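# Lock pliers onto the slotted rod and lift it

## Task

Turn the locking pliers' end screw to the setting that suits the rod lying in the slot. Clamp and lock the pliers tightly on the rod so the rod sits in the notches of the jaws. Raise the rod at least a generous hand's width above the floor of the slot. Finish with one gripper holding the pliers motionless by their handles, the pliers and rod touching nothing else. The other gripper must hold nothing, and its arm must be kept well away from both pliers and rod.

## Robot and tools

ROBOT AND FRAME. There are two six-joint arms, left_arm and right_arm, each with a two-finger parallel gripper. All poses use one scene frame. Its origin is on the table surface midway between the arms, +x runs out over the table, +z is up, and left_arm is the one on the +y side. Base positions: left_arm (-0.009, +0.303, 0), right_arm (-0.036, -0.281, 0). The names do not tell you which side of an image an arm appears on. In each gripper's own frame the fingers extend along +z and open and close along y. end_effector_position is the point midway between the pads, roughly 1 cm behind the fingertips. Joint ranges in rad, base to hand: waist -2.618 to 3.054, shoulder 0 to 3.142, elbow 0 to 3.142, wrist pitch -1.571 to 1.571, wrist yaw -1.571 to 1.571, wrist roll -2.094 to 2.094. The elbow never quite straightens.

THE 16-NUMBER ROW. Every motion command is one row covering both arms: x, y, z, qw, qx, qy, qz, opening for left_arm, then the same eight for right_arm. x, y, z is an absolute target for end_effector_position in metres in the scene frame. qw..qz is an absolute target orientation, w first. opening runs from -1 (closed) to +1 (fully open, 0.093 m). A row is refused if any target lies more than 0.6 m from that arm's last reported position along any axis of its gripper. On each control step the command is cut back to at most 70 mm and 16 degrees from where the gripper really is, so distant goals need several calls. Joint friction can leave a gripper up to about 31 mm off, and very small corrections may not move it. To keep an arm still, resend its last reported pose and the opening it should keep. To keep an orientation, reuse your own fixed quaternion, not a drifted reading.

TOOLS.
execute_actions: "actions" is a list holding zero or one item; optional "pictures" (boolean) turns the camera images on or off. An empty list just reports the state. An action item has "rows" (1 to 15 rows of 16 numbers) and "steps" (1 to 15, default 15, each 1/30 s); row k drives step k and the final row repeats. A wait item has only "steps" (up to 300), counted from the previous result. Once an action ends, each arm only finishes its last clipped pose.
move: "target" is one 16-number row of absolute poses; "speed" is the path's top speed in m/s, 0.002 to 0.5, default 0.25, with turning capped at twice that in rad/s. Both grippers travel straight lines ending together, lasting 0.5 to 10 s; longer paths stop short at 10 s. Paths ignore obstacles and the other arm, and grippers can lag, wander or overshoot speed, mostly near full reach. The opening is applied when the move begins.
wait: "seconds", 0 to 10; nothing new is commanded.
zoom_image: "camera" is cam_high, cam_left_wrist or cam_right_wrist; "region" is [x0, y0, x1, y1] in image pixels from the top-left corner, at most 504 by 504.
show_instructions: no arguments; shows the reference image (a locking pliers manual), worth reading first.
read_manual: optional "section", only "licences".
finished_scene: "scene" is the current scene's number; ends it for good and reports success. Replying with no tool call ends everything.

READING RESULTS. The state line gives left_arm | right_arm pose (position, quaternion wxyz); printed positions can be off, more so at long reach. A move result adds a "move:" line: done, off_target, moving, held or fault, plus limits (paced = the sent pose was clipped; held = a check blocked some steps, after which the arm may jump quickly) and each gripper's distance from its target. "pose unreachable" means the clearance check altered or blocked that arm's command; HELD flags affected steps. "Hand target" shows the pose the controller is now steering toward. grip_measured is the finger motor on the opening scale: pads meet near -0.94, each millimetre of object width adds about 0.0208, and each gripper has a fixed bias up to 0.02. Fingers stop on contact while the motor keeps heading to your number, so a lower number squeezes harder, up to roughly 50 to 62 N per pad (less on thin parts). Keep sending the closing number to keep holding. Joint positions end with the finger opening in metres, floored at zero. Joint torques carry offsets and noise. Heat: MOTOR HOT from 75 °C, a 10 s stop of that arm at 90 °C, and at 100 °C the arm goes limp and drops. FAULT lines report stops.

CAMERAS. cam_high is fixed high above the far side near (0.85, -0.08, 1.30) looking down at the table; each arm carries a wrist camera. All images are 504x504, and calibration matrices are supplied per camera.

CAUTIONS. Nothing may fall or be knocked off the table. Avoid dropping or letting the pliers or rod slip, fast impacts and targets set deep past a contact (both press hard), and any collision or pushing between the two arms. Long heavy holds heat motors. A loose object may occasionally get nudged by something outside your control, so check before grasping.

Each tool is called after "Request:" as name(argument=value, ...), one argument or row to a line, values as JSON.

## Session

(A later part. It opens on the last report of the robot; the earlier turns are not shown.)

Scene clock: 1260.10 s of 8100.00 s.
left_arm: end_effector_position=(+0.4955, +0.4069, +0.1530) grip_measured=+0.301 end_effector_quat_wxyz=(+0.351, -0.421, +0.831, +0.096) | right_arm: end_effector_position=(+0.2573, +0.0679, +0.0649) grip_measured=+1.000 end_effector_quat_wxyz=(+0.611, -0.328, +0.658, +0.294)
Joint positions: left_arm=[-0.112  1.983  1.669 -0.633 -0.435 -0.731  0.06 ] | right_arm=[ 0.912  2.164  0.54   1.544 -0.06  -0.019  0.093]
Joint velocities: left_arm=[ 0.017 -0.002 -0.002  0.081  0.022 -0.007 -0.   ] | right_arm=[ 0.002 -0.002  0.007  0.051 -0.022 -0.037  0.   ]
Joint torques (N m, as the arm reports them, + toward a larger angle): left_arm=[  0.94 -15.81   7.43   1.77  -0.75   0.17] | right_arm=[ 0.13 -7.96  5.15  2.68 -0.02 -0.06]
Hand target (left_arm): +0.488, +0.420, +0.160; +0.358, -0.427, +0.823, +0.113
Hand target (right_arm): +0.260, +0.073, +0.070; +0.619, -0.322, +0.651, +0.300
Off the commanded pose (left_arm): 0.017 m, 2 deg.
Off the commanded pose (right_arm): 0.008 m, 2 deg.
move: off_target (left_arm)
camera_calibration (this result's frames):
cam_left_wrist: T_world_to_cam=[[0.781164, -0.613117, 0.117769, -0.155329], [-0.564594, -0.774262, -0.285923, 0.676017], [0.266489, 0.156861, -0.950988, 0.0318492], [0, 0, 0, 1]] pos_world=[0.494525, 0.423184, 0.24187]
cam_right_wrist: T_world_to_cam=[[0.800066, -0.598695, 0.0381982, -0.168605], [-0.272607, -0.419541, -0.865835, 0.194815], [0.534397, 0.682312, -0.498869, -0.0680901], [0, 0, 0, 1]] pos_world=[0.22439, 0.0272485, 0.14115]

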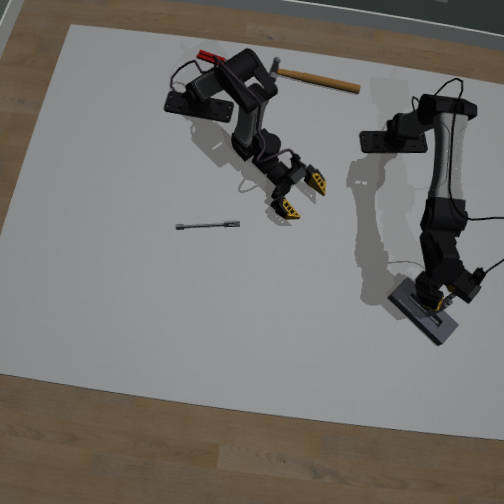

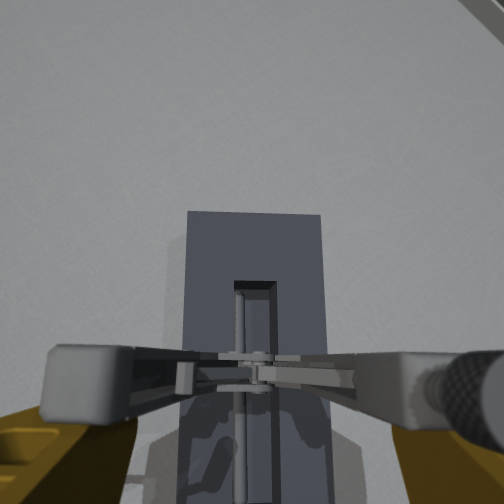

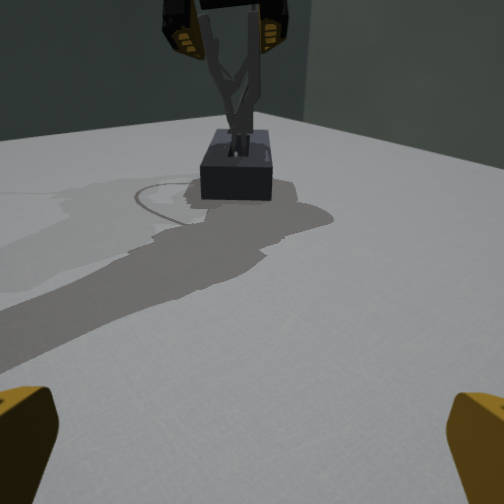

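Request:
move(
  target=[0.488,0.420,0.135,0.358,-0.427,0.822,0.112,0.35,0.26,0.073,0.07,0.620,-0.322,0.651,0.300,1],
  speed=0.015,
)

Request:
zoom_image(
  camera="cam_right_wrist",
  region=[190,60,320,190],
)

Scene clock: 1264.67 s of 8100.00 s.
left_arm: end_effector_position=(+0.4998, +0.4143, +0.1470) grip_measured=+0.351 end_effector_quat_wxyz=(+0.376, -0.428, +0.816, +0.099) | right_arm: end_effector_position=(+0.2573, +0.0679, +0.0649) grip_measured=+1.000 end_effector_quat_wxyz=(+0.611, -0.328, +0.658, +0.294)
Joint positions: left_arm=[-0.106  1.977  1.602 -0.519 -0.462 -0.731  0.062] | right_arm=[ 0.912  2.164  0.54   1.544 -0.06  -0.019  0.093]
Joint velocities: left_arm=[ 0.012  0.017 -0.007 -0.037 -0.051 -0.022 -0.   ] | right_arm=[-0.022 -0.007 -0.017 -0.007 -0.051  0.007  0.   ]
Joint torques (N m, as the arm reports them, + toward a larger angle): left_arm=[  0.5  -13.95   6.08   1.68  -0.42   0.18] | right_arm=[ 0.14 -7.99  5.15  2.68 -0.01 -0.06]
Hand target (left_arm): +0.488, +0.420, +0.135; +0.358, -0.427, +0.823, +0.112
Hand target (right_arm): +0.260, +0.073, +0.070; +0.619, -0.322, +0.651, +0.300
Off the commanded pose (left_arm): 0.018 m, 3 deg.
Off the commanded pose (right_arm): 0.008 m, 2 deg.
move: off_target (left_arm)
camera_calibration (this result's frames):
cam_left_wrist: T_world_to_cam=[[0.78793, -0.599008, 0.142675, -0.166339], [-0.531582, -0.778643, -0.33337, 0.674691], [0.310784, 0.186829, -0.931938, -0.0134912], [0, 0, 0, 1]] pos_world=[0.49391, 0.428225, 0.236081]
cam_right_wrist: T_world_to_cam=[[0.800066, -0.598695, 0.0381982, -0.168605], [-0.272607, -0.419541, -0.865835, 0.194815], [0.534397, 0.682312, -0.498869, -0.0680901], [0, 0, 0, 1]] pos_world=[0.22439, 0.0272485, 0.14115]

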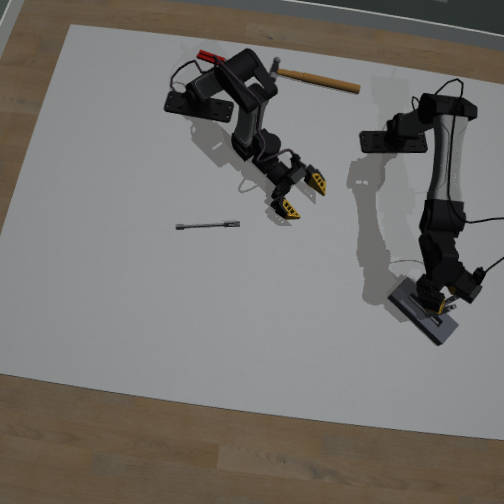

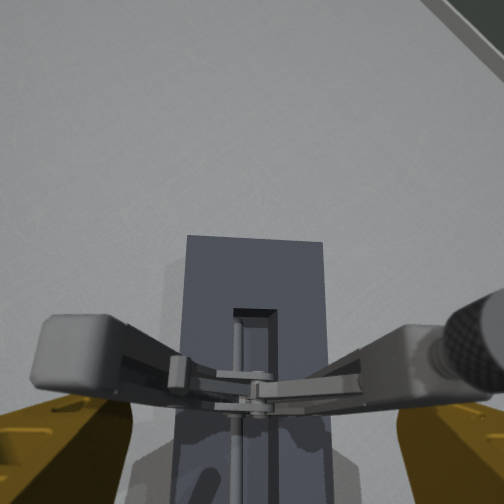

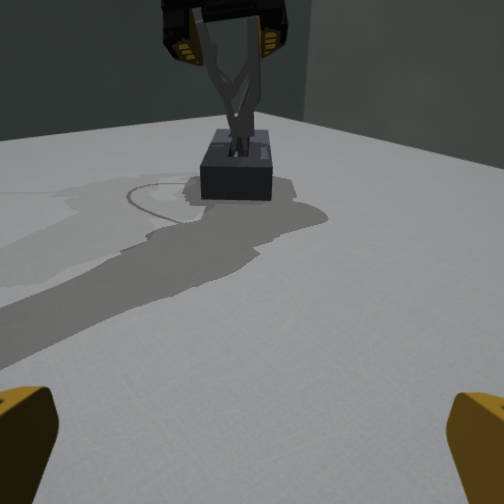

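Region (190, 60, 320, 190) of cam_right_wrist's 504x504 image, scaled by 3.877, with more detail than that image has.

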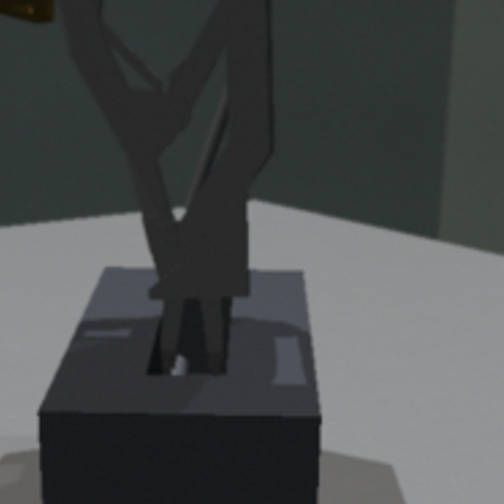

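Request:
move(
  target=[0.505,0.400,0.138,0.358,-0.427,0.822,0.112,0.24,0.26,0.073,0.07,0.620,-0.322,0.651,0.300,1],
  speed=0.015,
)

Request:
zoom_image(
  camera="cam_right_wrist",
  region=[190,60,320,190],
)

Scene clock: 1270.57 s of 8100.00 s.
left_arm: end_effector_position=(+0.5028, +0.4074, +0.1478) grip_measured=+0.245 end_effector_quat_wxyz=(+0.372, -0.430, +0.815, +0.114) | right_arm: end_effector_position=(+0.2573, +0.0679, +0.0649) grip_measured=+1.000 end_effector_quat_wxyz=(+0.611, -0.328, +0.658, +0.294)
Joint positions: left_arm=[-0.132  2.005  1.651 -0.567 -0.502 -0.753  0.057] | right_arm=[ 0.912  2.164  0.54   1.544 -0.06  -0.019  0.093]
Joint velocities: left_arm=[ 0.012  0.012 -0.007 -0.022 -0.007  0.022  0.   ] | right_arm=[ 0.017 -0.012  0.002  0.007 -0.051 -0.037  0.   ]
Joint torques (N m, as the arm reports them, + toward a larger angle): left_arm=[ -1.22 -10.99  11.41   1.46  -0.28  -0.09] | right_arm=[ 0.14 -7.93  5.12  2.68 -0.01 -0.06]
Hand target (left_arm): +0.505, +0.400, +0.138; +0.358, -0.427, +0.823, +0.112
Hand target (right_arm): +0.260, +0.073, +0.070; +0.619, -0.322, +0.651, +0.300
Off the commanded pose (left_arm): 0.012 m, 2 deg.
Off the commanded pose (right_arm): 0.008 m, 2 deg.
move: off_target (left_arm)
camera_calibration (this result's frames):
cam_left_wrist: T_world_to_cam=[[0.799417, -0.589317, 0.116778, -0.178849], [-0.525881, -0.780397, -0.338275, 0.669729], [0.290484, 0.209012, -0.933773, -0.0109398], [0, 0, 0, 1]] pos_world=[0.498351, 0.419542, 0.237223]
cam_right_wrist: T_world_to_cam=[[0.800066, -0.598695, 0.0381982, -0.168605], [-0.272607, -0.419541, -0.865835, 0.194815], [0.534397, 0.682312, -0.498869, -0.0680901], [0, 0, 0, 1]] pos_world=[0.22439, 0.0272485, 0.14115]

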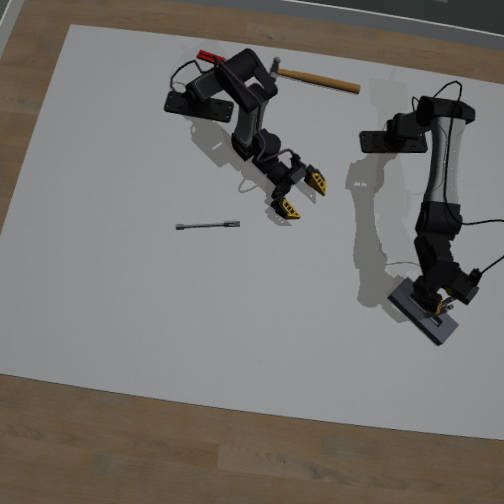

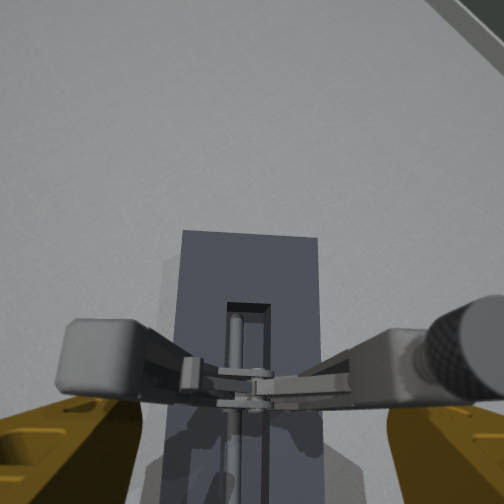

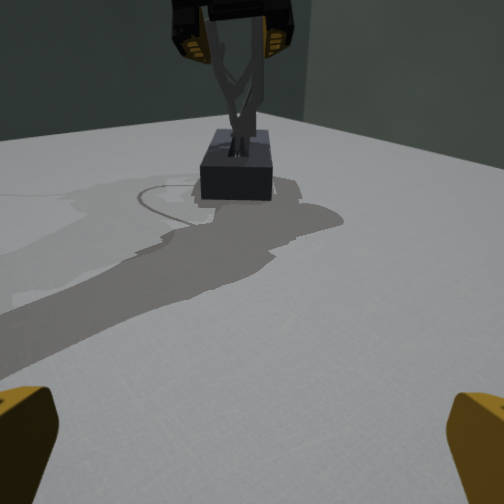

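Region (190, 60, 320, 190) of cam_right_wrist's 504x504 image, scaled by 3.877, with more detail than that image has.

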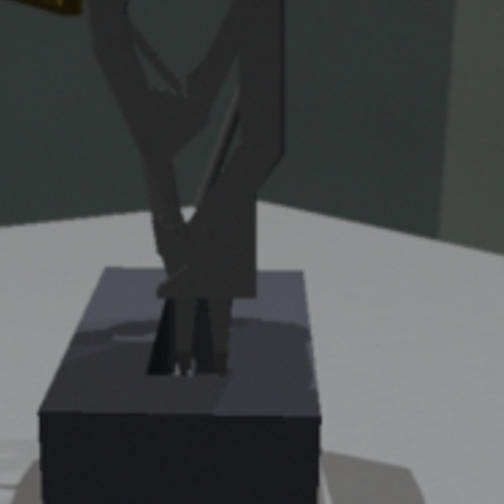

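Request:
move(
  target=[0.503,0.404,0.170,0.358,-0.427,0.822,0.112,0.28,0.26,0.073,0.07,0.620,-0.322,0.651,0.300,1],
  speed=0.03,
)

Request:
move(
  target=[0.484,0.414,0.160,0.358,-0.427,0.822,0.112,0.35,0.26,0.073,0.07,0.620,-0.322,0.651,0.300,1],
  speed=0.03,
)

Request:
zoom_image(
  camera="cam_right_wrist",
  region=[190,60,320,190],
)

Scene clock: 1275.00 s of 8100.00 s.
left_arm: end_effector_position=(+0.4964, +0.4036, +0.1614) grip_measured=+0.281 end_effector_quat_wxyz=(+0.347, -0.425, +0.828, +0.113) | right_arm: end_effector_position=(+0.2573, +0.0679, +0.0649) grip_measured=+1.000 end_effector_quat_wxyz=(+0.611, -0.328, +0.658, +0.294)
Joint positions: left_arm=[-0.132  2.005  1.737 -0.704 -0.479 -0.754  0.059] | right_arm=[ 0.912  2.164  0.54   1.544 -0.06  -0.019  0.093]
Joint velocities: left_arm=[ 0.007 -0.002  0.002 -0.007  0.081 -0.081 -0.001] | right_arm=[-0.002  0.002 -0.002 -0.007  0.051 -0.037  0.   ]
Joint torques (N m, as the arm reports them, + toward a larger angle): left_arm=[ -0.4  -12.8   12.55   1.7   -0.54  -0.02] | right_arm=[ 0.17 -7.92  5.13  2.67 -0.02 -0.07]
Hand target (left_arm): +0.502, +0.404, +0.170; +0.358, -0.427, +0.822, +0.112
Hand target (right_arm): +0.260, +0.073, +0.070; +0.619, -0.322, +0.651, +0.300
Off the commanded pose (left_arm): 0.011 m, 1 deg.
Off the commanded pose (right_arm): 0.008 m, 2 deg.
move: off_target (left_arm)
camera_calibration (this result's frames):
cam_left_wrist: T_world_to_cam=[[0.796807, -0.597417, 0.0905053, -0.168799], [-0.551622, -0.780352, -0.294555, 0.673746], [0.246598, 0.184779, -0.951339, 0.0388573], [0, 0, 0, 1]] pos_world=[0.496571, 0.417736, 0.250699]
cam_right_wrist: T_world_to_cam=[[0.800066, -0.598695, 0.0381982, -0.168605], [-0.272607, -0.419541, -0.865835, 0.194815], [0.534397, 0.682312, -0.498869, -0.0680901], [0, 0, 0, 1]] pos_world=[0.22439, 0.0272485, 0.14115]

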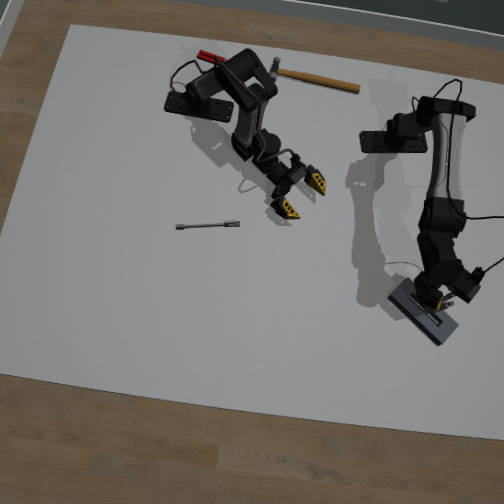

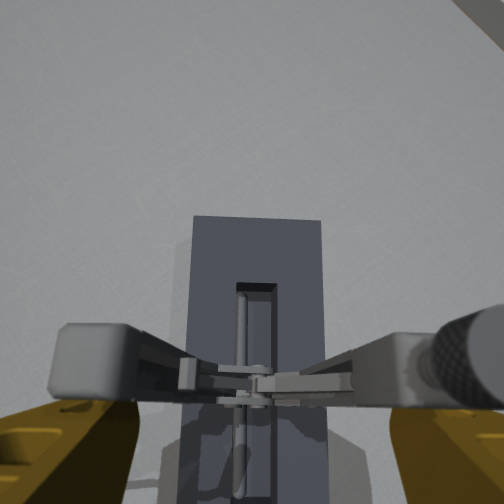

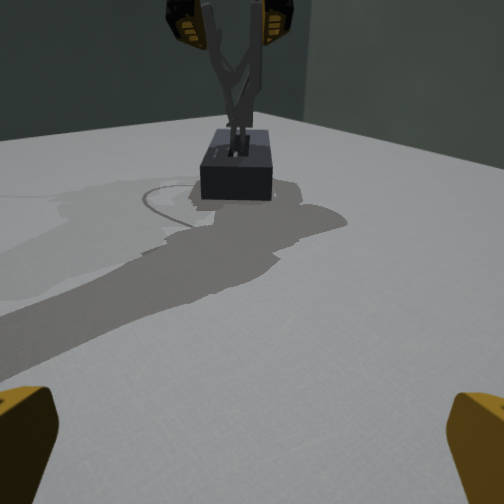

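Scene clock: 1275.80 s of 8100.00 s.
left_arm: end_effector_position=(+0.4909, +0.4015, +0.1539) grip_measured=+0.350 end_effector_quat_wxyz=(+0.351, -0.425, +0.829, +0.095) | right_arm: end_effector_position=(+0.2573, +0.0679, +0.0649) grip_measured=+1.000 end_effector_quat_wxyz=(+0.611, -0.328, +0.658, +0.294)
Joint positions: left_arm=[-0.125  1.966  1.65  -0.638 -0.444 -0.752  0.062] | right_arm=[ 0.912  2.164  0.54   1.544 -0.06  -0.019  0.093]
Joint velocities: left_arm=[ 0.007 -0.022 -0.007 -0.022 -0.022 -0.037  0.   ] | right_arm=[ 0.002  0.017 -0.002 -0.051  0.037 -0.037  0.   ]
Joint torques (N m, as the arm reports them, + toward a larger angle): left_arm=[  0.97 -15.58   7.34   1.81  -0.67   0.25] | right_arm=[ 0.14 -7.93  5.13  2.68 -0.02 -0.07]
Hand target (left_arm): +0.484, +0.414, +0.160; +0.357, -0.427, +0.823, +0.113
Hand target (right_arm): +0.260, +0.073, +0.070; +0.619, -0.322, +0.651, +0.300
Off the commanded pose (left_arm): 0.015 m, 2 deg.
Off the commanded pose (right_arm): 0.008 m, 2 deg.
move: off_target (left_arm)
camera_calibration (this result's frames):
cam_left_wrist: T_world_to_cam=[[0.785787, -0.606453, 0.121463, -0.160646], [-0.557721, -0.779668, -0.284719, 0.668105], [0.267369, 0.155986, -0.950885, 0.0347372], [0, 0, 0, 1]] pos_world=[0.489562, 0.418058, 0.242766]
cam_right_wrist: T_world_to_cam=[[0.800066, -0.598695, 0.0381982, -0.168605], [-0.272607, -0.419541, -0.865835, 0.194815], [0.534397, 0.682312, -0.498869, -0.0680901], [0, 0, 0, 1]] pos_world=[0.22439, 0.0272485, 0.14115]

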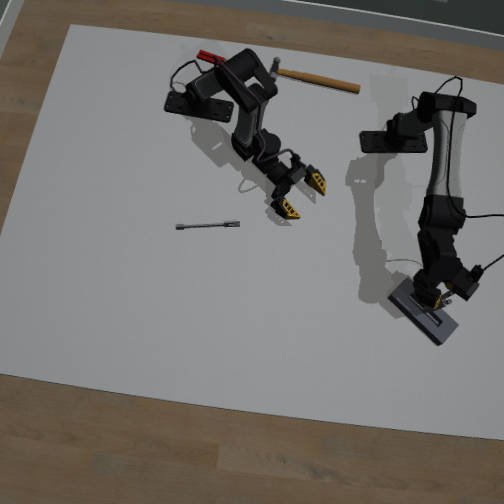

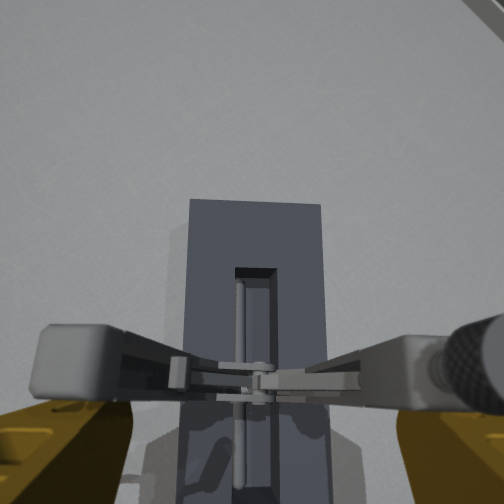

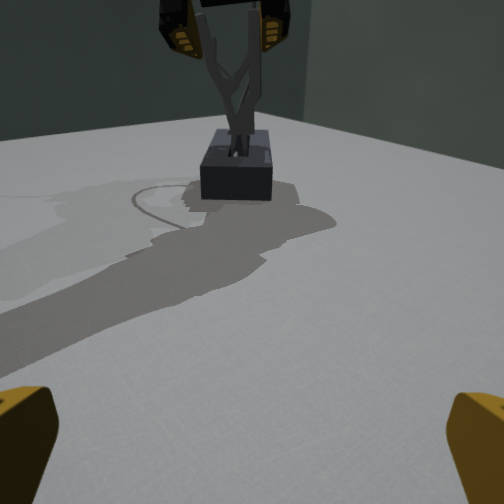

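Region (190, 60, 320, 190) of cam_right_wrist's 504x504 image, scaled by 3.877, with more detail than that image has.

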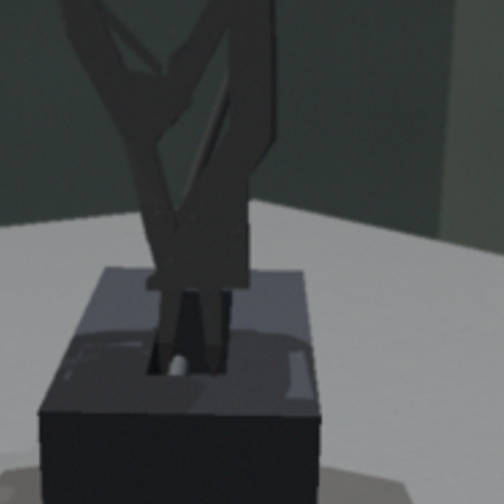

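Request:
move(
  target=[0.498,0.404,0.158,0.329,-0.405,0.835,0.170,0.35,0.26,0.073,0.07,0.620,-0.322,0.651,0.300,1],
  speed=0.03,
)

Request:
zoom_image(
  camera="cam_right_wrist",
  region=[190,60,320,190],
)

Scene clock: 1283.53 s of 8100.00 s.
left_arm: end_effector_position=(+0.4995, +0.3967, +0.1512) grip_measured=+0.350 end_effector_quat_wxyz=(+0.328, -0.410, +0.839, +0.141) | right_arm: end_effector_position=(+0.2573, +0.0679, +0.0649) grip_measured=+1.000 end_effector_quat_wxyz=(+0.611, -0.328, +0.658, +0.294)
Joint positions: left_arm=[-0.158  2.064  1.802 -0.771 -0.521 -0.744  0.062] | right_arm=[ 0.912  2.164  0.54   1.544 -0.06  -0.019  0.093]
Joint velocities: left_arm=[-0.022 -0.007  0.022 -0.022  0.007 -0.051 -0.001] | right_arm=[-0.017 -0.002  0.022 -0.007 -0.037 -0.007  0.   ]
Joint torques (N m, as the arm reports them, + toward a larger angle): left_arm=[ -0.29 -13.17  12.04   1.24  -1.01   0.26] | right_arm=[ 0.11 -7.97  5.13  2.68 -0.03 -0.07]
Hand target (left_arm): +0.498, +0.404, +0.158; +0.329, -0.405, +0.836, +0.168
Hand target (right_arm): +0.260, +0.073, +0.070; +0.619, -0.322, +0.651, +0.300
Off the commanded pose (left_arm): 0.010 m, 3 deg.
Off the commanded pose (right_arm): 0.008 m, 2 deg.
move: off_target (left_arm)
camera_calibration (this result's frames):
cam_left_wrist: T_world_to_cam=[[0.793832, -0.607986, 0.0135326, -0.157107], [-0.579566, -0.763091, -0.285997, 0.672888], [0.184209, 0.21919, -0.958135, 0.0481808], [0, 0, 0, 1]] pos_world=[0.505824, 0.407395, 0.240733]
cam_right_wrist: T_world_to_cam=[[0.800066, -0.598695, 0.0381982, -0.168605], [-0.272607, -0.419541, -0.865835, 0.194815], [0.534397, 0.682312, -0.498869, -0.0680901], [0, 0, 0, 1]] pos_world=[0.22439, 0.0272485, 0.14115]

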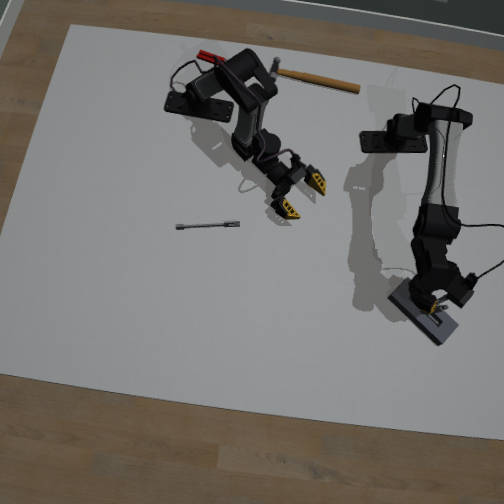

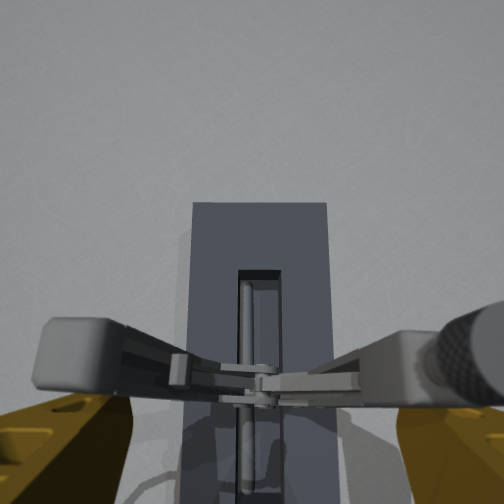

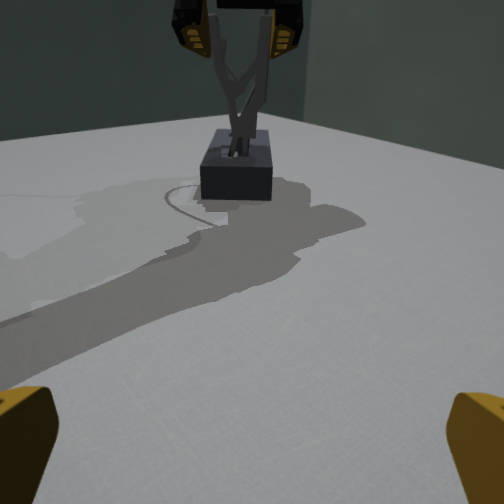

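Region (190, 60, 320, 190) of cam_right_wrist's 504x504 image, scaled by 3.877, with more detail than that image has.

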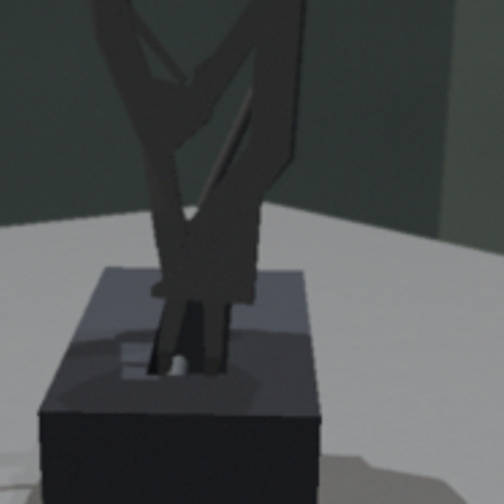

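Request:
move(
  target=[0.494,0.400,0.132,0.329,-0.405,0.835,0.170,0.33,0.26,0.073,0.07,0.620,-0.322,0.651,0.300,1],
  speed=0.015,
)

Request:
zoom_image(
  camera="cam_right_wrist",
  region=[190,60,320,190],
)

Scene clock: 1287.10 s of 8100.00 s.
left_arm: end_effector_position=(+0.5012, +0.3986, +0.1426) grip_measured=+0.334 end_effector_quat_wxyz=(+0.340, -0.412, +0.832, +0.150) | right_arm: end_effector_position=(+0.2573, +0.0679, +0.0649) grip_measured=+1.000 end_effector_quat_wxyz=(+0.611, -0.328, +0.658, +0.294)
Joint positions: left_arm=[-0.163  2.064  1.751 -0.702 -0.551 -0.744  0.061] | right_arm=[ 0.912  2.164  0.54   1.544 -0.06  -0.019  0.093]
Joint velocities: left_arm=[-0.012 -0.007 -0.002  0.037 -0.037  0.022 -0.   ] | right_arm=[ 0.007 -0.007  0.002 -0.007 -0.066  0.037  0.   ]
Joint torques (N m, as the arm reports them, + toward a larger angle): left_arm=[ -0.65 -13.65   6.63   1.52  -0.75   0.13] | right_arm=[ 0.14 -7.91  5.13  2.66 -0.01 -0.05]
Hand target (left_arm): +0.494, +0.400, +0.132; +0.328, -0.405, +0.836, +0.170
Hand target (right_arm): +0.260, +0.073, +0.070; +0.619, -0.322, +0.651, +0.300
Off the commanded pose (left_arm): 0.013 m, 3 deg.
Off the commanded pose (right_arm): 0.008 m, 2 deg.
move: off_target (left_arm)
camera_calibration (this result's frames):
cam_left_wrist: T_world_to_cam=[[0.800075, -0.59979, 0.0114631, -0.163323], [-0.566263, -0.761385, -0.315657, 0.669732], [0.198056, 0.246058, -0.948804, 0.0202644], [0, 0, 0, 1]] pos_world=[0.505902, 0.406978, 0.232505]
cam_right_wrist: T_world_to_cam=[[0.800066, -0.598695, 0.0381982, -0.168605], [-0.272607, -0.419541, -0.865835, 0.194815], [0.534397, 0.682312, -0.498869, -0.0680901], [0, 0, 0, 1]] pos_world=[0.22439, 0.0272485, 0.14115]

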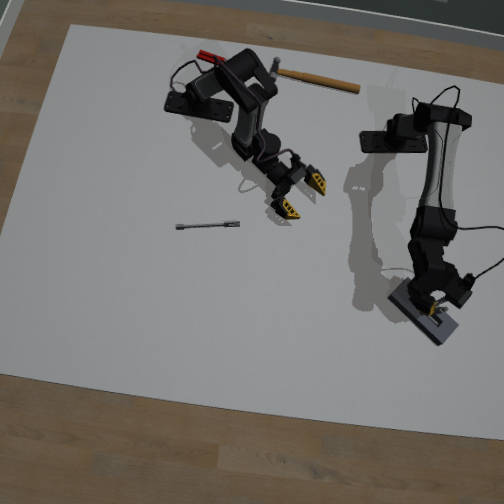

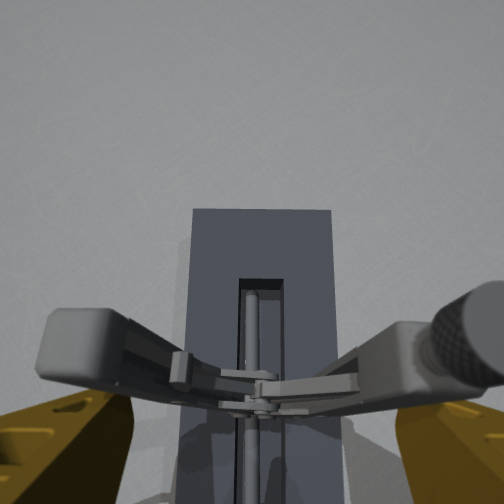

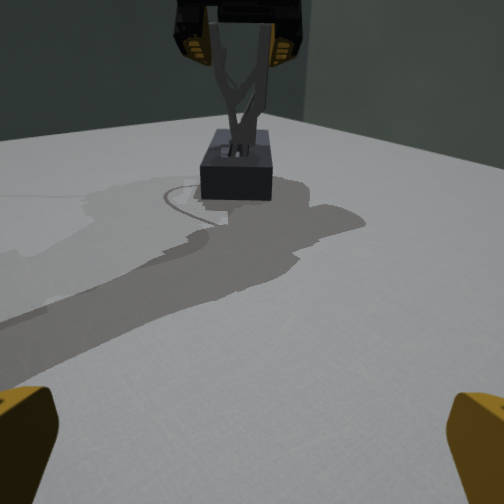

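Region (190, 60, 320, 190) of cam_right_wrist's 504x504 image, scaled by 3.877, with more detail than that image has.

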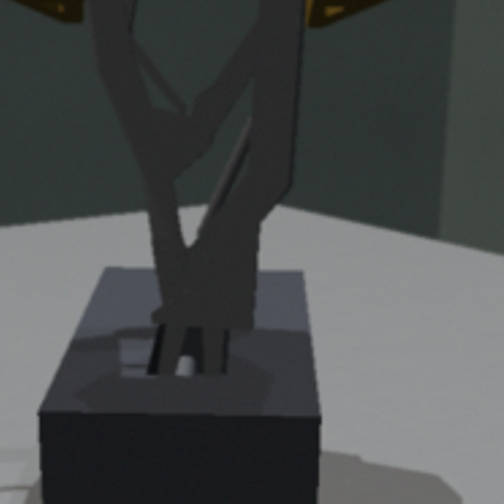

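Wedged in. Straighten and make vertical.

Request:
move(
  target=[0.484,0.392,0.134,0.358,-0.427,0.822,0.112,0.33,0.26,0.073,0.07,0.620,-0.322,0.651,0.300,1],
  speed=0.03,
)

Request:
zoom_image(
  camera="cam_right_wrist",
  region=[190,60,320,190],
)

Scene clock: 1290.97 s of 8100.00 s.
left_arm: end_effector_position=(+0.4890, +0.3941, +0.1413) grip_measured=+0.334 end_effector_quat_wxyz=(+0.365, -0.424, +0.820, +0.119) | right_arm: end_effector_position=(+0.2573, +0.0679, +0.0649) grip_measured=+1.000 end_effector_quat_wxyz=(+0.611, -0.328, +0.658, +0.294)
Joint positions: left_arm=[-0.163  1.966  1.579 -0.564 -0.522 -0.771  0.061] | right_arm=[ 0.912  2.164  0.54   1.544 -0.06  -0.019  0.093]
Joint velocities: left_arm=[ 0.002 -0.017 -0.002  0.022 -0.066  0.022 -0.   ] | right_arm=[ 0.017  0.022 -0.022  0.037 -0.051 -0.051  0.   ]
Joint torques (N m, as the arm reports them, + toward a larger angle): left_arm=[ -0.3  -13.91   6.41   1.72  -0.26  -0.09] | right_arm=[ 0.18 -7.95  5.1   2.68 -0.02 -0.05]
Hand target (left_arm): +0.484, +0.392, +0.134; +0.358, -0.427, +0.822, +0.113
Hand target (right_arm): +0.260, +0.073, +0.070; +0.619, -0.322, +0.651, +0.300
Off the commanded pose (left_arm): 0.009 m, 1 deg.
Off the commanded pose (right_arm): 0.008 m, 2 deg.
move: done
camera_calibration (this result's frames):
cam_left_wrist: T_world_to_cam=[[0.797345, -0.595728, 0.0966858, -0.16852], [-0.53855, -0.774624, -0.331544, 0.652884], [0.272405, 0.212285, -0.938473, -0.00202527], [0, 0, 0, 1]] pos_world=[0.486531, 0.405777, 0.230852]
cam_right_wrist: T_world_to_cam=[[0.800066, -0.598695, 0.0381982, -0.168605], [-0.272607, -0.419541, -0.865835, 0.194815], [0.534397, 0.682312, -0.498869, -0.0680901], [0, 0, 0, 1]] pos_world=[0.22439, 0.0272485, 0.14115]

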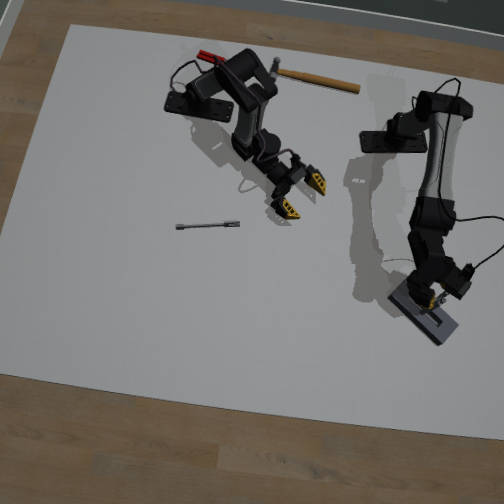

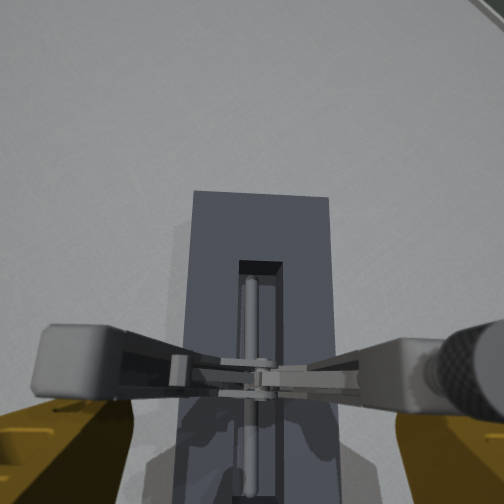

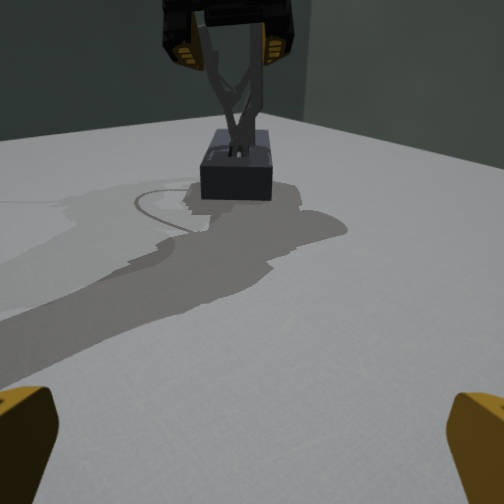

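Region (190, 60, 320, 190) of cam_right_wrist's 504x504 image, scaled by 3.877, with more detail than that image has.

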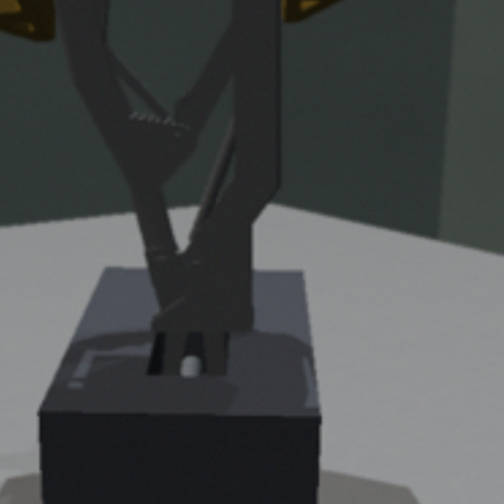

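Request:
execute_actions(
  actions=[
    {"rows":[[0.487,0.390,0.134,0.358,-0.427,0.822,0.112,0.12,0.26,0.073,0.07,0.620,-0.322,0.651,0.300,1]],"steps":15},
  ],
)

Request:
execute_actions(
  actions=[
    {"rows":[[0.487,0.390,0.134,0.358,-0.427,0.822,0.112,0.02,0.26,0.073,0.07,0.620,-0.322,0.651,0.300,1]],"steps":15},
  ],
)

Request:
execute_actions(
  actions=[
    {"rows":[[0.487,0.390,0.134,0.358,-0.427,0.822,0.112,-0.06,0.26,0.073,0.07,0.620,-0.322,0.651,0.300,1]],"steps":15},
  ],
)

Request:
execute_actions(
  actions=[
    {"rows":[[0.487,0.390,0.134,0.358,-0.427,0.822,0.112,-0.2,0.26,0.073,0.07,0.620,-0.322,0.651,0.300,1]],"steps":15},
  ],
)

Scene clock: 1296.10 s of 8100.00 s.
left_arm: end_effector_position=(+0.4906, +0.3938, +0.1423) grip_measured=+0.126 end_effector_quat_wxyz=(+0.368, -0.426, +0.818, +0.116) | right_arm: end_effector_position=(+0.2573, +0.0679, +0.0649) grip_measured=+1.000 end_effector_quat_wxyz=(+0.611, -0.328, +0.658, +0.294)
Joint positions: left_arm=[-0.163  1.965  1.578 -0.555 -0.519 -0.775  0.051] | right_arm=[ 0.912  2.164  0.54   1.544 -0.06  -0.019  0.093]
Joint velocities: left_arm=[-0.002 -0.007 -0.007 -0.007  0.037 -0.037 -0.001] | right_arm=[ 0.002 -0.002 -0.017  0.022  0.037  0.051  0.   ]
Joint torques (N m, as the arm reports them, + toward a larger angle): left_arm=[ -0.65 -12.81   7.87   1.61  -0.29  -0.09] | right_arm=[ 0.19 -7.92  5.12  2.67 -0.03 -0.06]
Hand target (left_arm): +0.487, +0.390, +0.134; +0.358, -0.427, +0.823, +0.112
Hand target (right_arm): +0.260, +0.073, +0.070; +0.619, -0.322, +0.651, +0.300
Off the commanded pose (left_arm): 0.010 m, 1 deg.
Off the commanded pose (right_arm): 0.008 m, 2 deg.
Steps of this call (steps 1 to 139: nothing new was sent; steps 140 to 154: all 15 steps of this action). Readings (end_effector_position):
140: left_arm (+0.4894, +0.3941, +0.1416) | right_arm (+0.2573, +0.0679, +0.0649)
141: left_arm (+0.4903, +0.3938, +0.1421) | right_arm (+0.2573, +0.0679, +0.0649)
143: left_arm (+0.4906, +0.3938, +0.1423) | right_arm (+0.2573, +0.0679, +0.0649)
147: left_arm (+0.4906, +0.3938, +0.1423) | right_arm (+0.2573, +0.0679, +0.0649)
154: the state above
camera_calibration (this result's frames):
cam_left_wrist: T_world_to_cam=[[0.797191, -0.594048, 0.10767, -0.172221], [-0.533663, -0.776768, -0.334418, 0.652689], [0.282295, 0.209136, -0.936254, -0.00536921], [0, 0, 0, 1]] pos_world=[0.487125, 0.405803, 0.231787]
cam_right_wrist: T_world_to_cam=[[0.800066, -0.598695, 0.0381982, -0.168605], [-0.272607, -0.419541, -0.865835, 0.194815], [0.534397, 0.682312, -0.498869, -0.0680901], [0, 0, 0, 1]] pos_world=[0.22439, 0.0272485, 0.14115]

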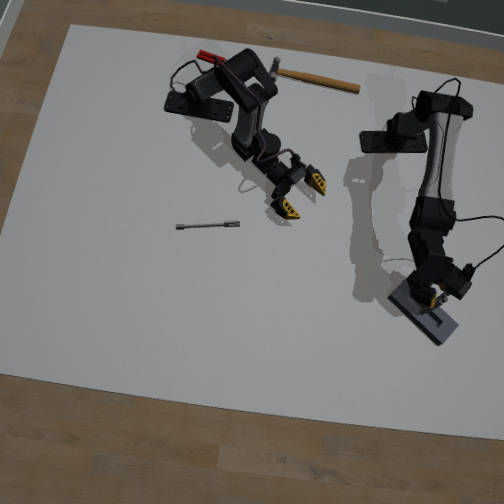

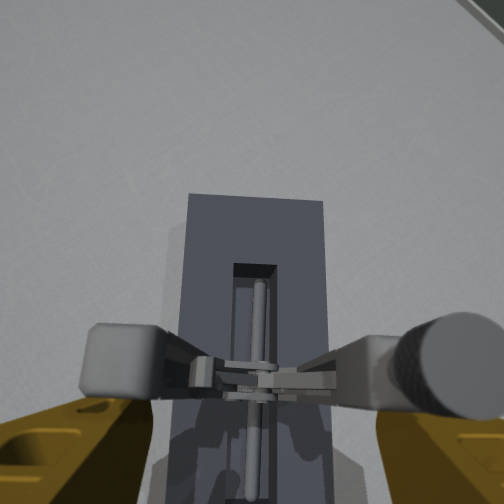

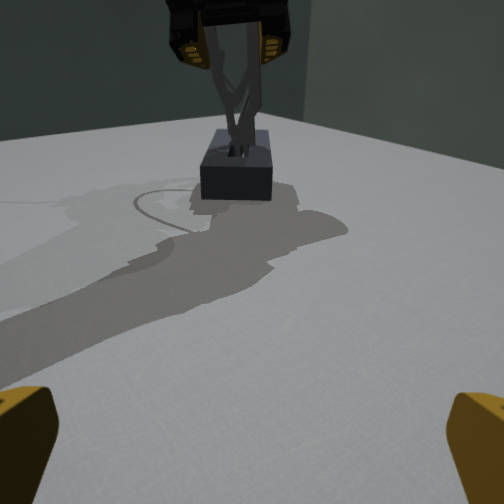

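Scene clock: 1296.60 s of 8100.00 s.
left_arm: end_effector_position=(+0.4907, +0.3939, +0.1425) grip_measured=+0.030 end_effector_quat_wxyz=(+0.369, -0.427, +0.818, +0.116) | right_arm: end_effector_position=(+0.2573, +0.0679, +0.0649) grip_measured=+1.000 end_effector_quat_wxyz=(+0.611, -0.328, +0.658, +0.294)
Joint positions: left_arm=[-0.163  1.965  1.578 -0.554 -0.52  -0.775  0.047] | right_arm=[ 0.912  2.164  0.54   1.544 -0.06  -0.019  0.093]
Joint velocities: left_arm=[-0.002 -0.002 -0.012  0.037 -0.037 -0.022 -0.   ] | right_arm=[ 0.012 -0.002 -0.002 -0.022  0.081  0.022  0.   ]
Joint torques (N m, as the arm reports them, + toward a larger angle): left_arm=[ -0.67 -12.9    7.92   1.64  -0.25  -0.09] | right_arm=[ 0.2  -7.94  5.12  2.67 -0.02 -0.07]
Hand target (left_arm): +0.487, +0.390, +0.134; +0.358, -0.427, +0.823, +0.112
Hand target (right_arm): +0.260, +0.073, +0.070; +0.619, -0.322, +0.651, +0.300
Off the commanded pose (left_arm): 0.010 m, 1 deg.
Off the commanded pose (right_arm): 0.008 m, 2 deg.
Steps of this call (steps 1 to 15: all 15 steps of this action). Readings (end_effector_position):
1: left_arm (+0.4907, +0.3938, +0.1424) | right_arm (+0.2573, +0.0679, +0.0649)
2: left_arm (+0.4907, +0.3938, +0.1424) | right_arm (+0.2573, +0.0679, +0.0649)
4: left_arm (+0.4907, +0.3939, +0.1425) | right_arm (+0.2573, +0.0679, +0.0649)
8: left_arm (+0.4907, +0.3939, +0.1425) | right_arm (+0.2573, +0.0679, +0.0649)
15: the state above
camera_calibration (this result's frames):
cam_left_wrist: T_world_to_cam=[[0.797473, -0.593524, 0.108468, -0.172765], [-0.532661, -0.777003, -0.335468, 0.652683], [0.283388, 0.20975, -0.935786, -0.00609733], [0, 0, 0, 1]] pos_world=[0.487162, 0.405875, 0.231988]
cam_right_wrist: T_world_to_cam=[[0.800066, -0.598695, 0.0381982, -0.168605], [-0.272607, -0.419541, -0.865835, 0.194815], [0.534397, 0.682312, -0.498869, -0.0680901], [0, 0, 0, 1]] pos_world=[0.22439, 0.0272485, 0.14115]

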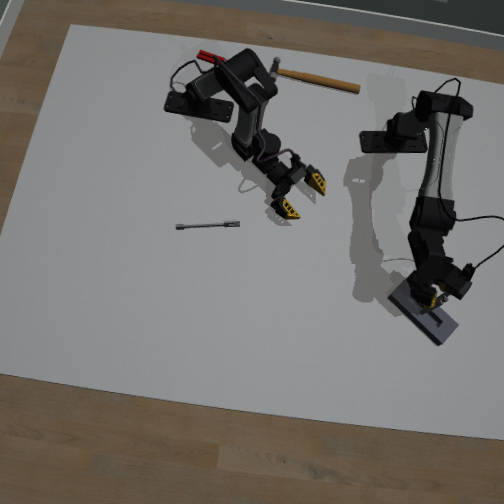

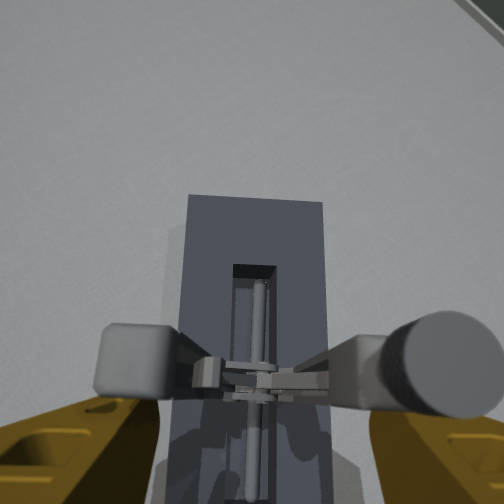

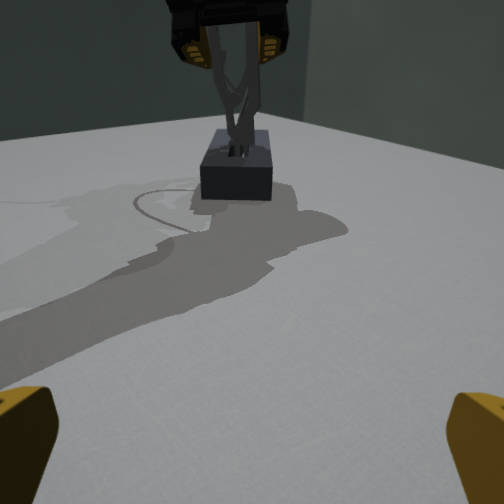

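Scene clock: 1297.10 s of 8100.00 s.
left_arm: end_effector_position=(+0.4917, +0.3940, +0.1433) grip_measured=-0.054 end_effector_quat_wxyz=(+0.371, -0.427, +0.816, +0.115) | right_arm: end_effector_position=(+0.2573, +0.0679, +0.0649) grip_measured=+1.000 end_effector_quat_wxyz=(+0.611, -0.328, +0.658, +0.294)
Joint positions: left_arm=[-0.163  1.965  1.578 -0.548 -0.521 -0.776  0.043] | right_arm=[ 0.912  2.164  0.54   1.544 -0.06  -0.019  0.093]
Joint velocities: left_arm=[ 0.002 -0.007  0.012 -0.066 -0.037  0.022 -0.001] | right_arm=[ 0.002 -0.007 -0.012  0.037  0.037 -0.066  0.   ]
Joint torques (N m, as the arm reports them, + toward a larger angle): left_arm=[ -0.54 -12.9    7.91   1.59  -0.28  -0.06] | right_arm=[ 0.14 -7.92  5.09  2.68 -0.03 -0.06]
Hand target (left_arm): +0.487, +0.390, +0.134; +0.358, -0.427, +0.822, +0.112
Hand target (right_arm): +0.260, +0.073, +0.070; +0.619, -0.322, +0.651, +0.300
Off the commanded pose (left_arm): 0.011 m, 2 deg.
Off the commanded pose (right_arm): 0.008 m, 2 deg.
Steps of this call (steps 1 to 15: all 15 steps of this action). Readings (end_effector_position):
1: left_arm (+0.4910, +0.3940, +0.1427) | right_arm (+0.2573, +0.0679, +0.0649)
2: left_arm (+0.4915, +0.3939, +0.1430) | right_arm (+0.2573, +0.0679, +0.0649)
4: left_arm (+0.4917, +0.3940, +0.1433) | right_arm (+0.2573, +0.0679, +0.0649)
8: left_arm (+0.4917, +0.3940, +0.1433) | right_arm (+0.2573, +0.0679, +0.0649)
15: the state above
camera_calibration (this result's frames):
cam_left_wrist: T_world_to_cam=[[0.797246, -0.593007, 0.11288, -0.17428], [-0.530111, -0.777216, -0.338994, 0.652902], [0.288758, 0.210423, -0.933992, -0.00881754], [0, 0, 0, 1]] pos_world=[0.487601, 0.405952, 0.232767]
cam_right_wrist: T_world_to_cam=[[0.800066, -0.598695, 0.0381982, -0.168605], [-0.272607, -0.419541, -0.865835, 0.194815], [0.534397, 0.682312, -0.498869, -0.0680901], [0, 0, 0, 1]] pos_world=[0.22439, 0.0272485, 0.14115]

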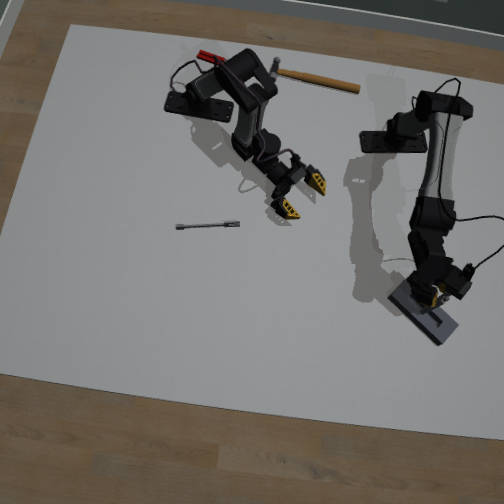

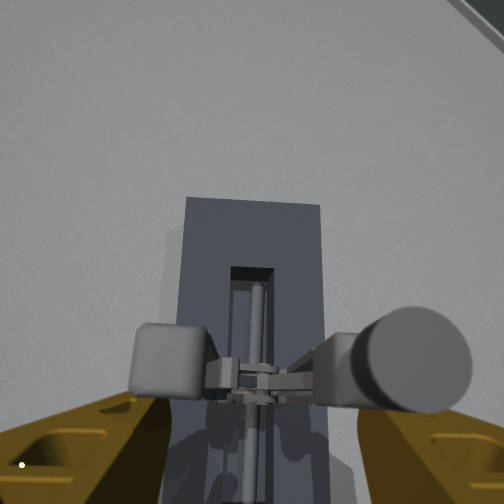

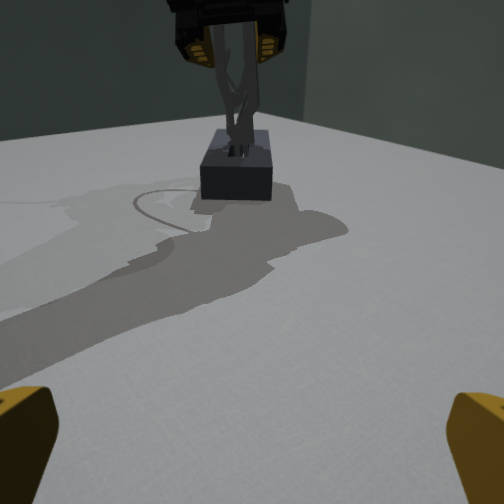

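Scene clock: 1297.60 s of 8100.00 s.
left_arm: end_effector_position=(+0.4917, +0.3940, +0.1433) grip_measured=-0.183 end_effector_quat_wxyz=(+0.371, -0.427, +0.816, +0.115) | right_arm: end_effector_position=(+0.2573, +0.0679, +0.0649) grip_measured=+1.000 end_effector_quat_wxyz=(+0.611, -0.328, +0.658, +0.294)
Joint positions: left_arm=[-0.163  1.965  1.578 -0.548 -0.521 -0.776  0.036] | right_arm=[ 0.912  2.164  0.54   1.544 -0.06  -0.019  0.093]
Joint velocities: left_arm=[ 0.017 -0.002  0.002  0.022  0.066 -0.007  0.   ] | right_arm=[-0.002 -0.007 -0.017 -0.051 -0.051 -0.051  0.   ]
Joint torques (N m, as the arm reports them, + toward a larger angle): left_arm=[ -0.66 -12.9    7.94   1.6   -0.25  -0.07] | right_arm=[ 0.17 -7.95  5.18  2.67 -0.03 -0.05]
Hand target (left_arm): +0.487, +0.390, +0.134; +0.358, -0.427, +0.823, +0.112
Hand target (right_arm): +0.260, +0.073, +0.070; +0.619, -0.322, +0.651, +0.300
Off the commanded pose (left_arm): 0.011 m, 2 deg.
Off the commanded pose (right_arm): 0.008 m, 2 deg.
Steps of this call (steps 1 to 15: all 15 steps of this action). Readings (end_effector_position):
1: left_arm (+0.4917, +0.3940, +0.1433) | right_arm (+0.2573, +0.0679, +0.0649)
2: left_arm (+0.4917, +0.3940, +0.1433) | right_arm (+0.2573, +0.0679, +0.0649)
4: left_arm (+0.4917, +0.3940, +0.1433) | right_arm (+0.2573, +0.0679, +0.0649)
8: left_arm (+0.4917, +0.3940, +0.1433) | right_arm (+0.2573, +0.0679, +0.0649)
15: the state above
camera_calibration (this result's frames):
cam_left_wrist: T_world_to_cam=[[0.797382, -0.592773, 0.113148, -0.174477], [-0.529839, -0.777423, -0.338946, 0.652843], [0.288882, 0.210319, -0.933977, -0.00883947], [0, 0, 0, 1]] pos_world=[0.48758, 0.405969, 0.232764]
cam_right_wrist: T_world_to_cam=[[0.800066, -0.598695, 0.0381982, -0.168605], [-0.272607, -0.419541, -0.865835, 0.194815], [0.534397, 0.682312, -0.498869, -0.0680901], [0, 0, 0, 1]] pos_world=[0.22439, 0.0272485, 0.14115]

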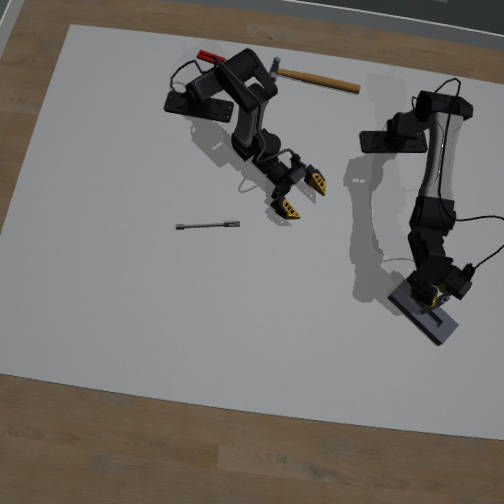

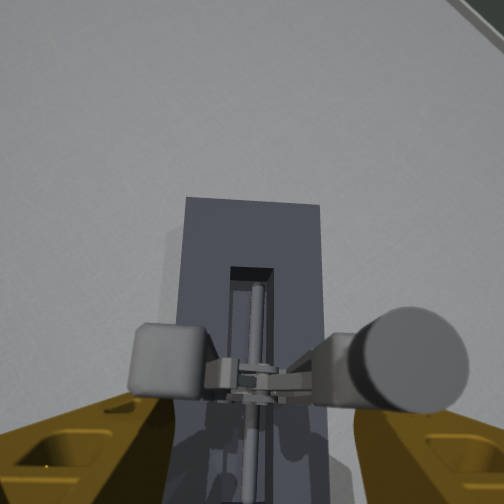

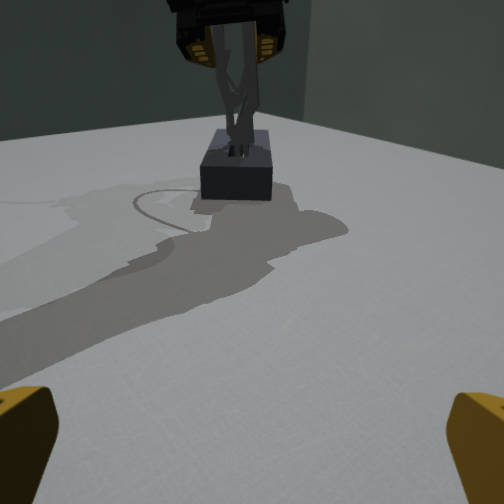

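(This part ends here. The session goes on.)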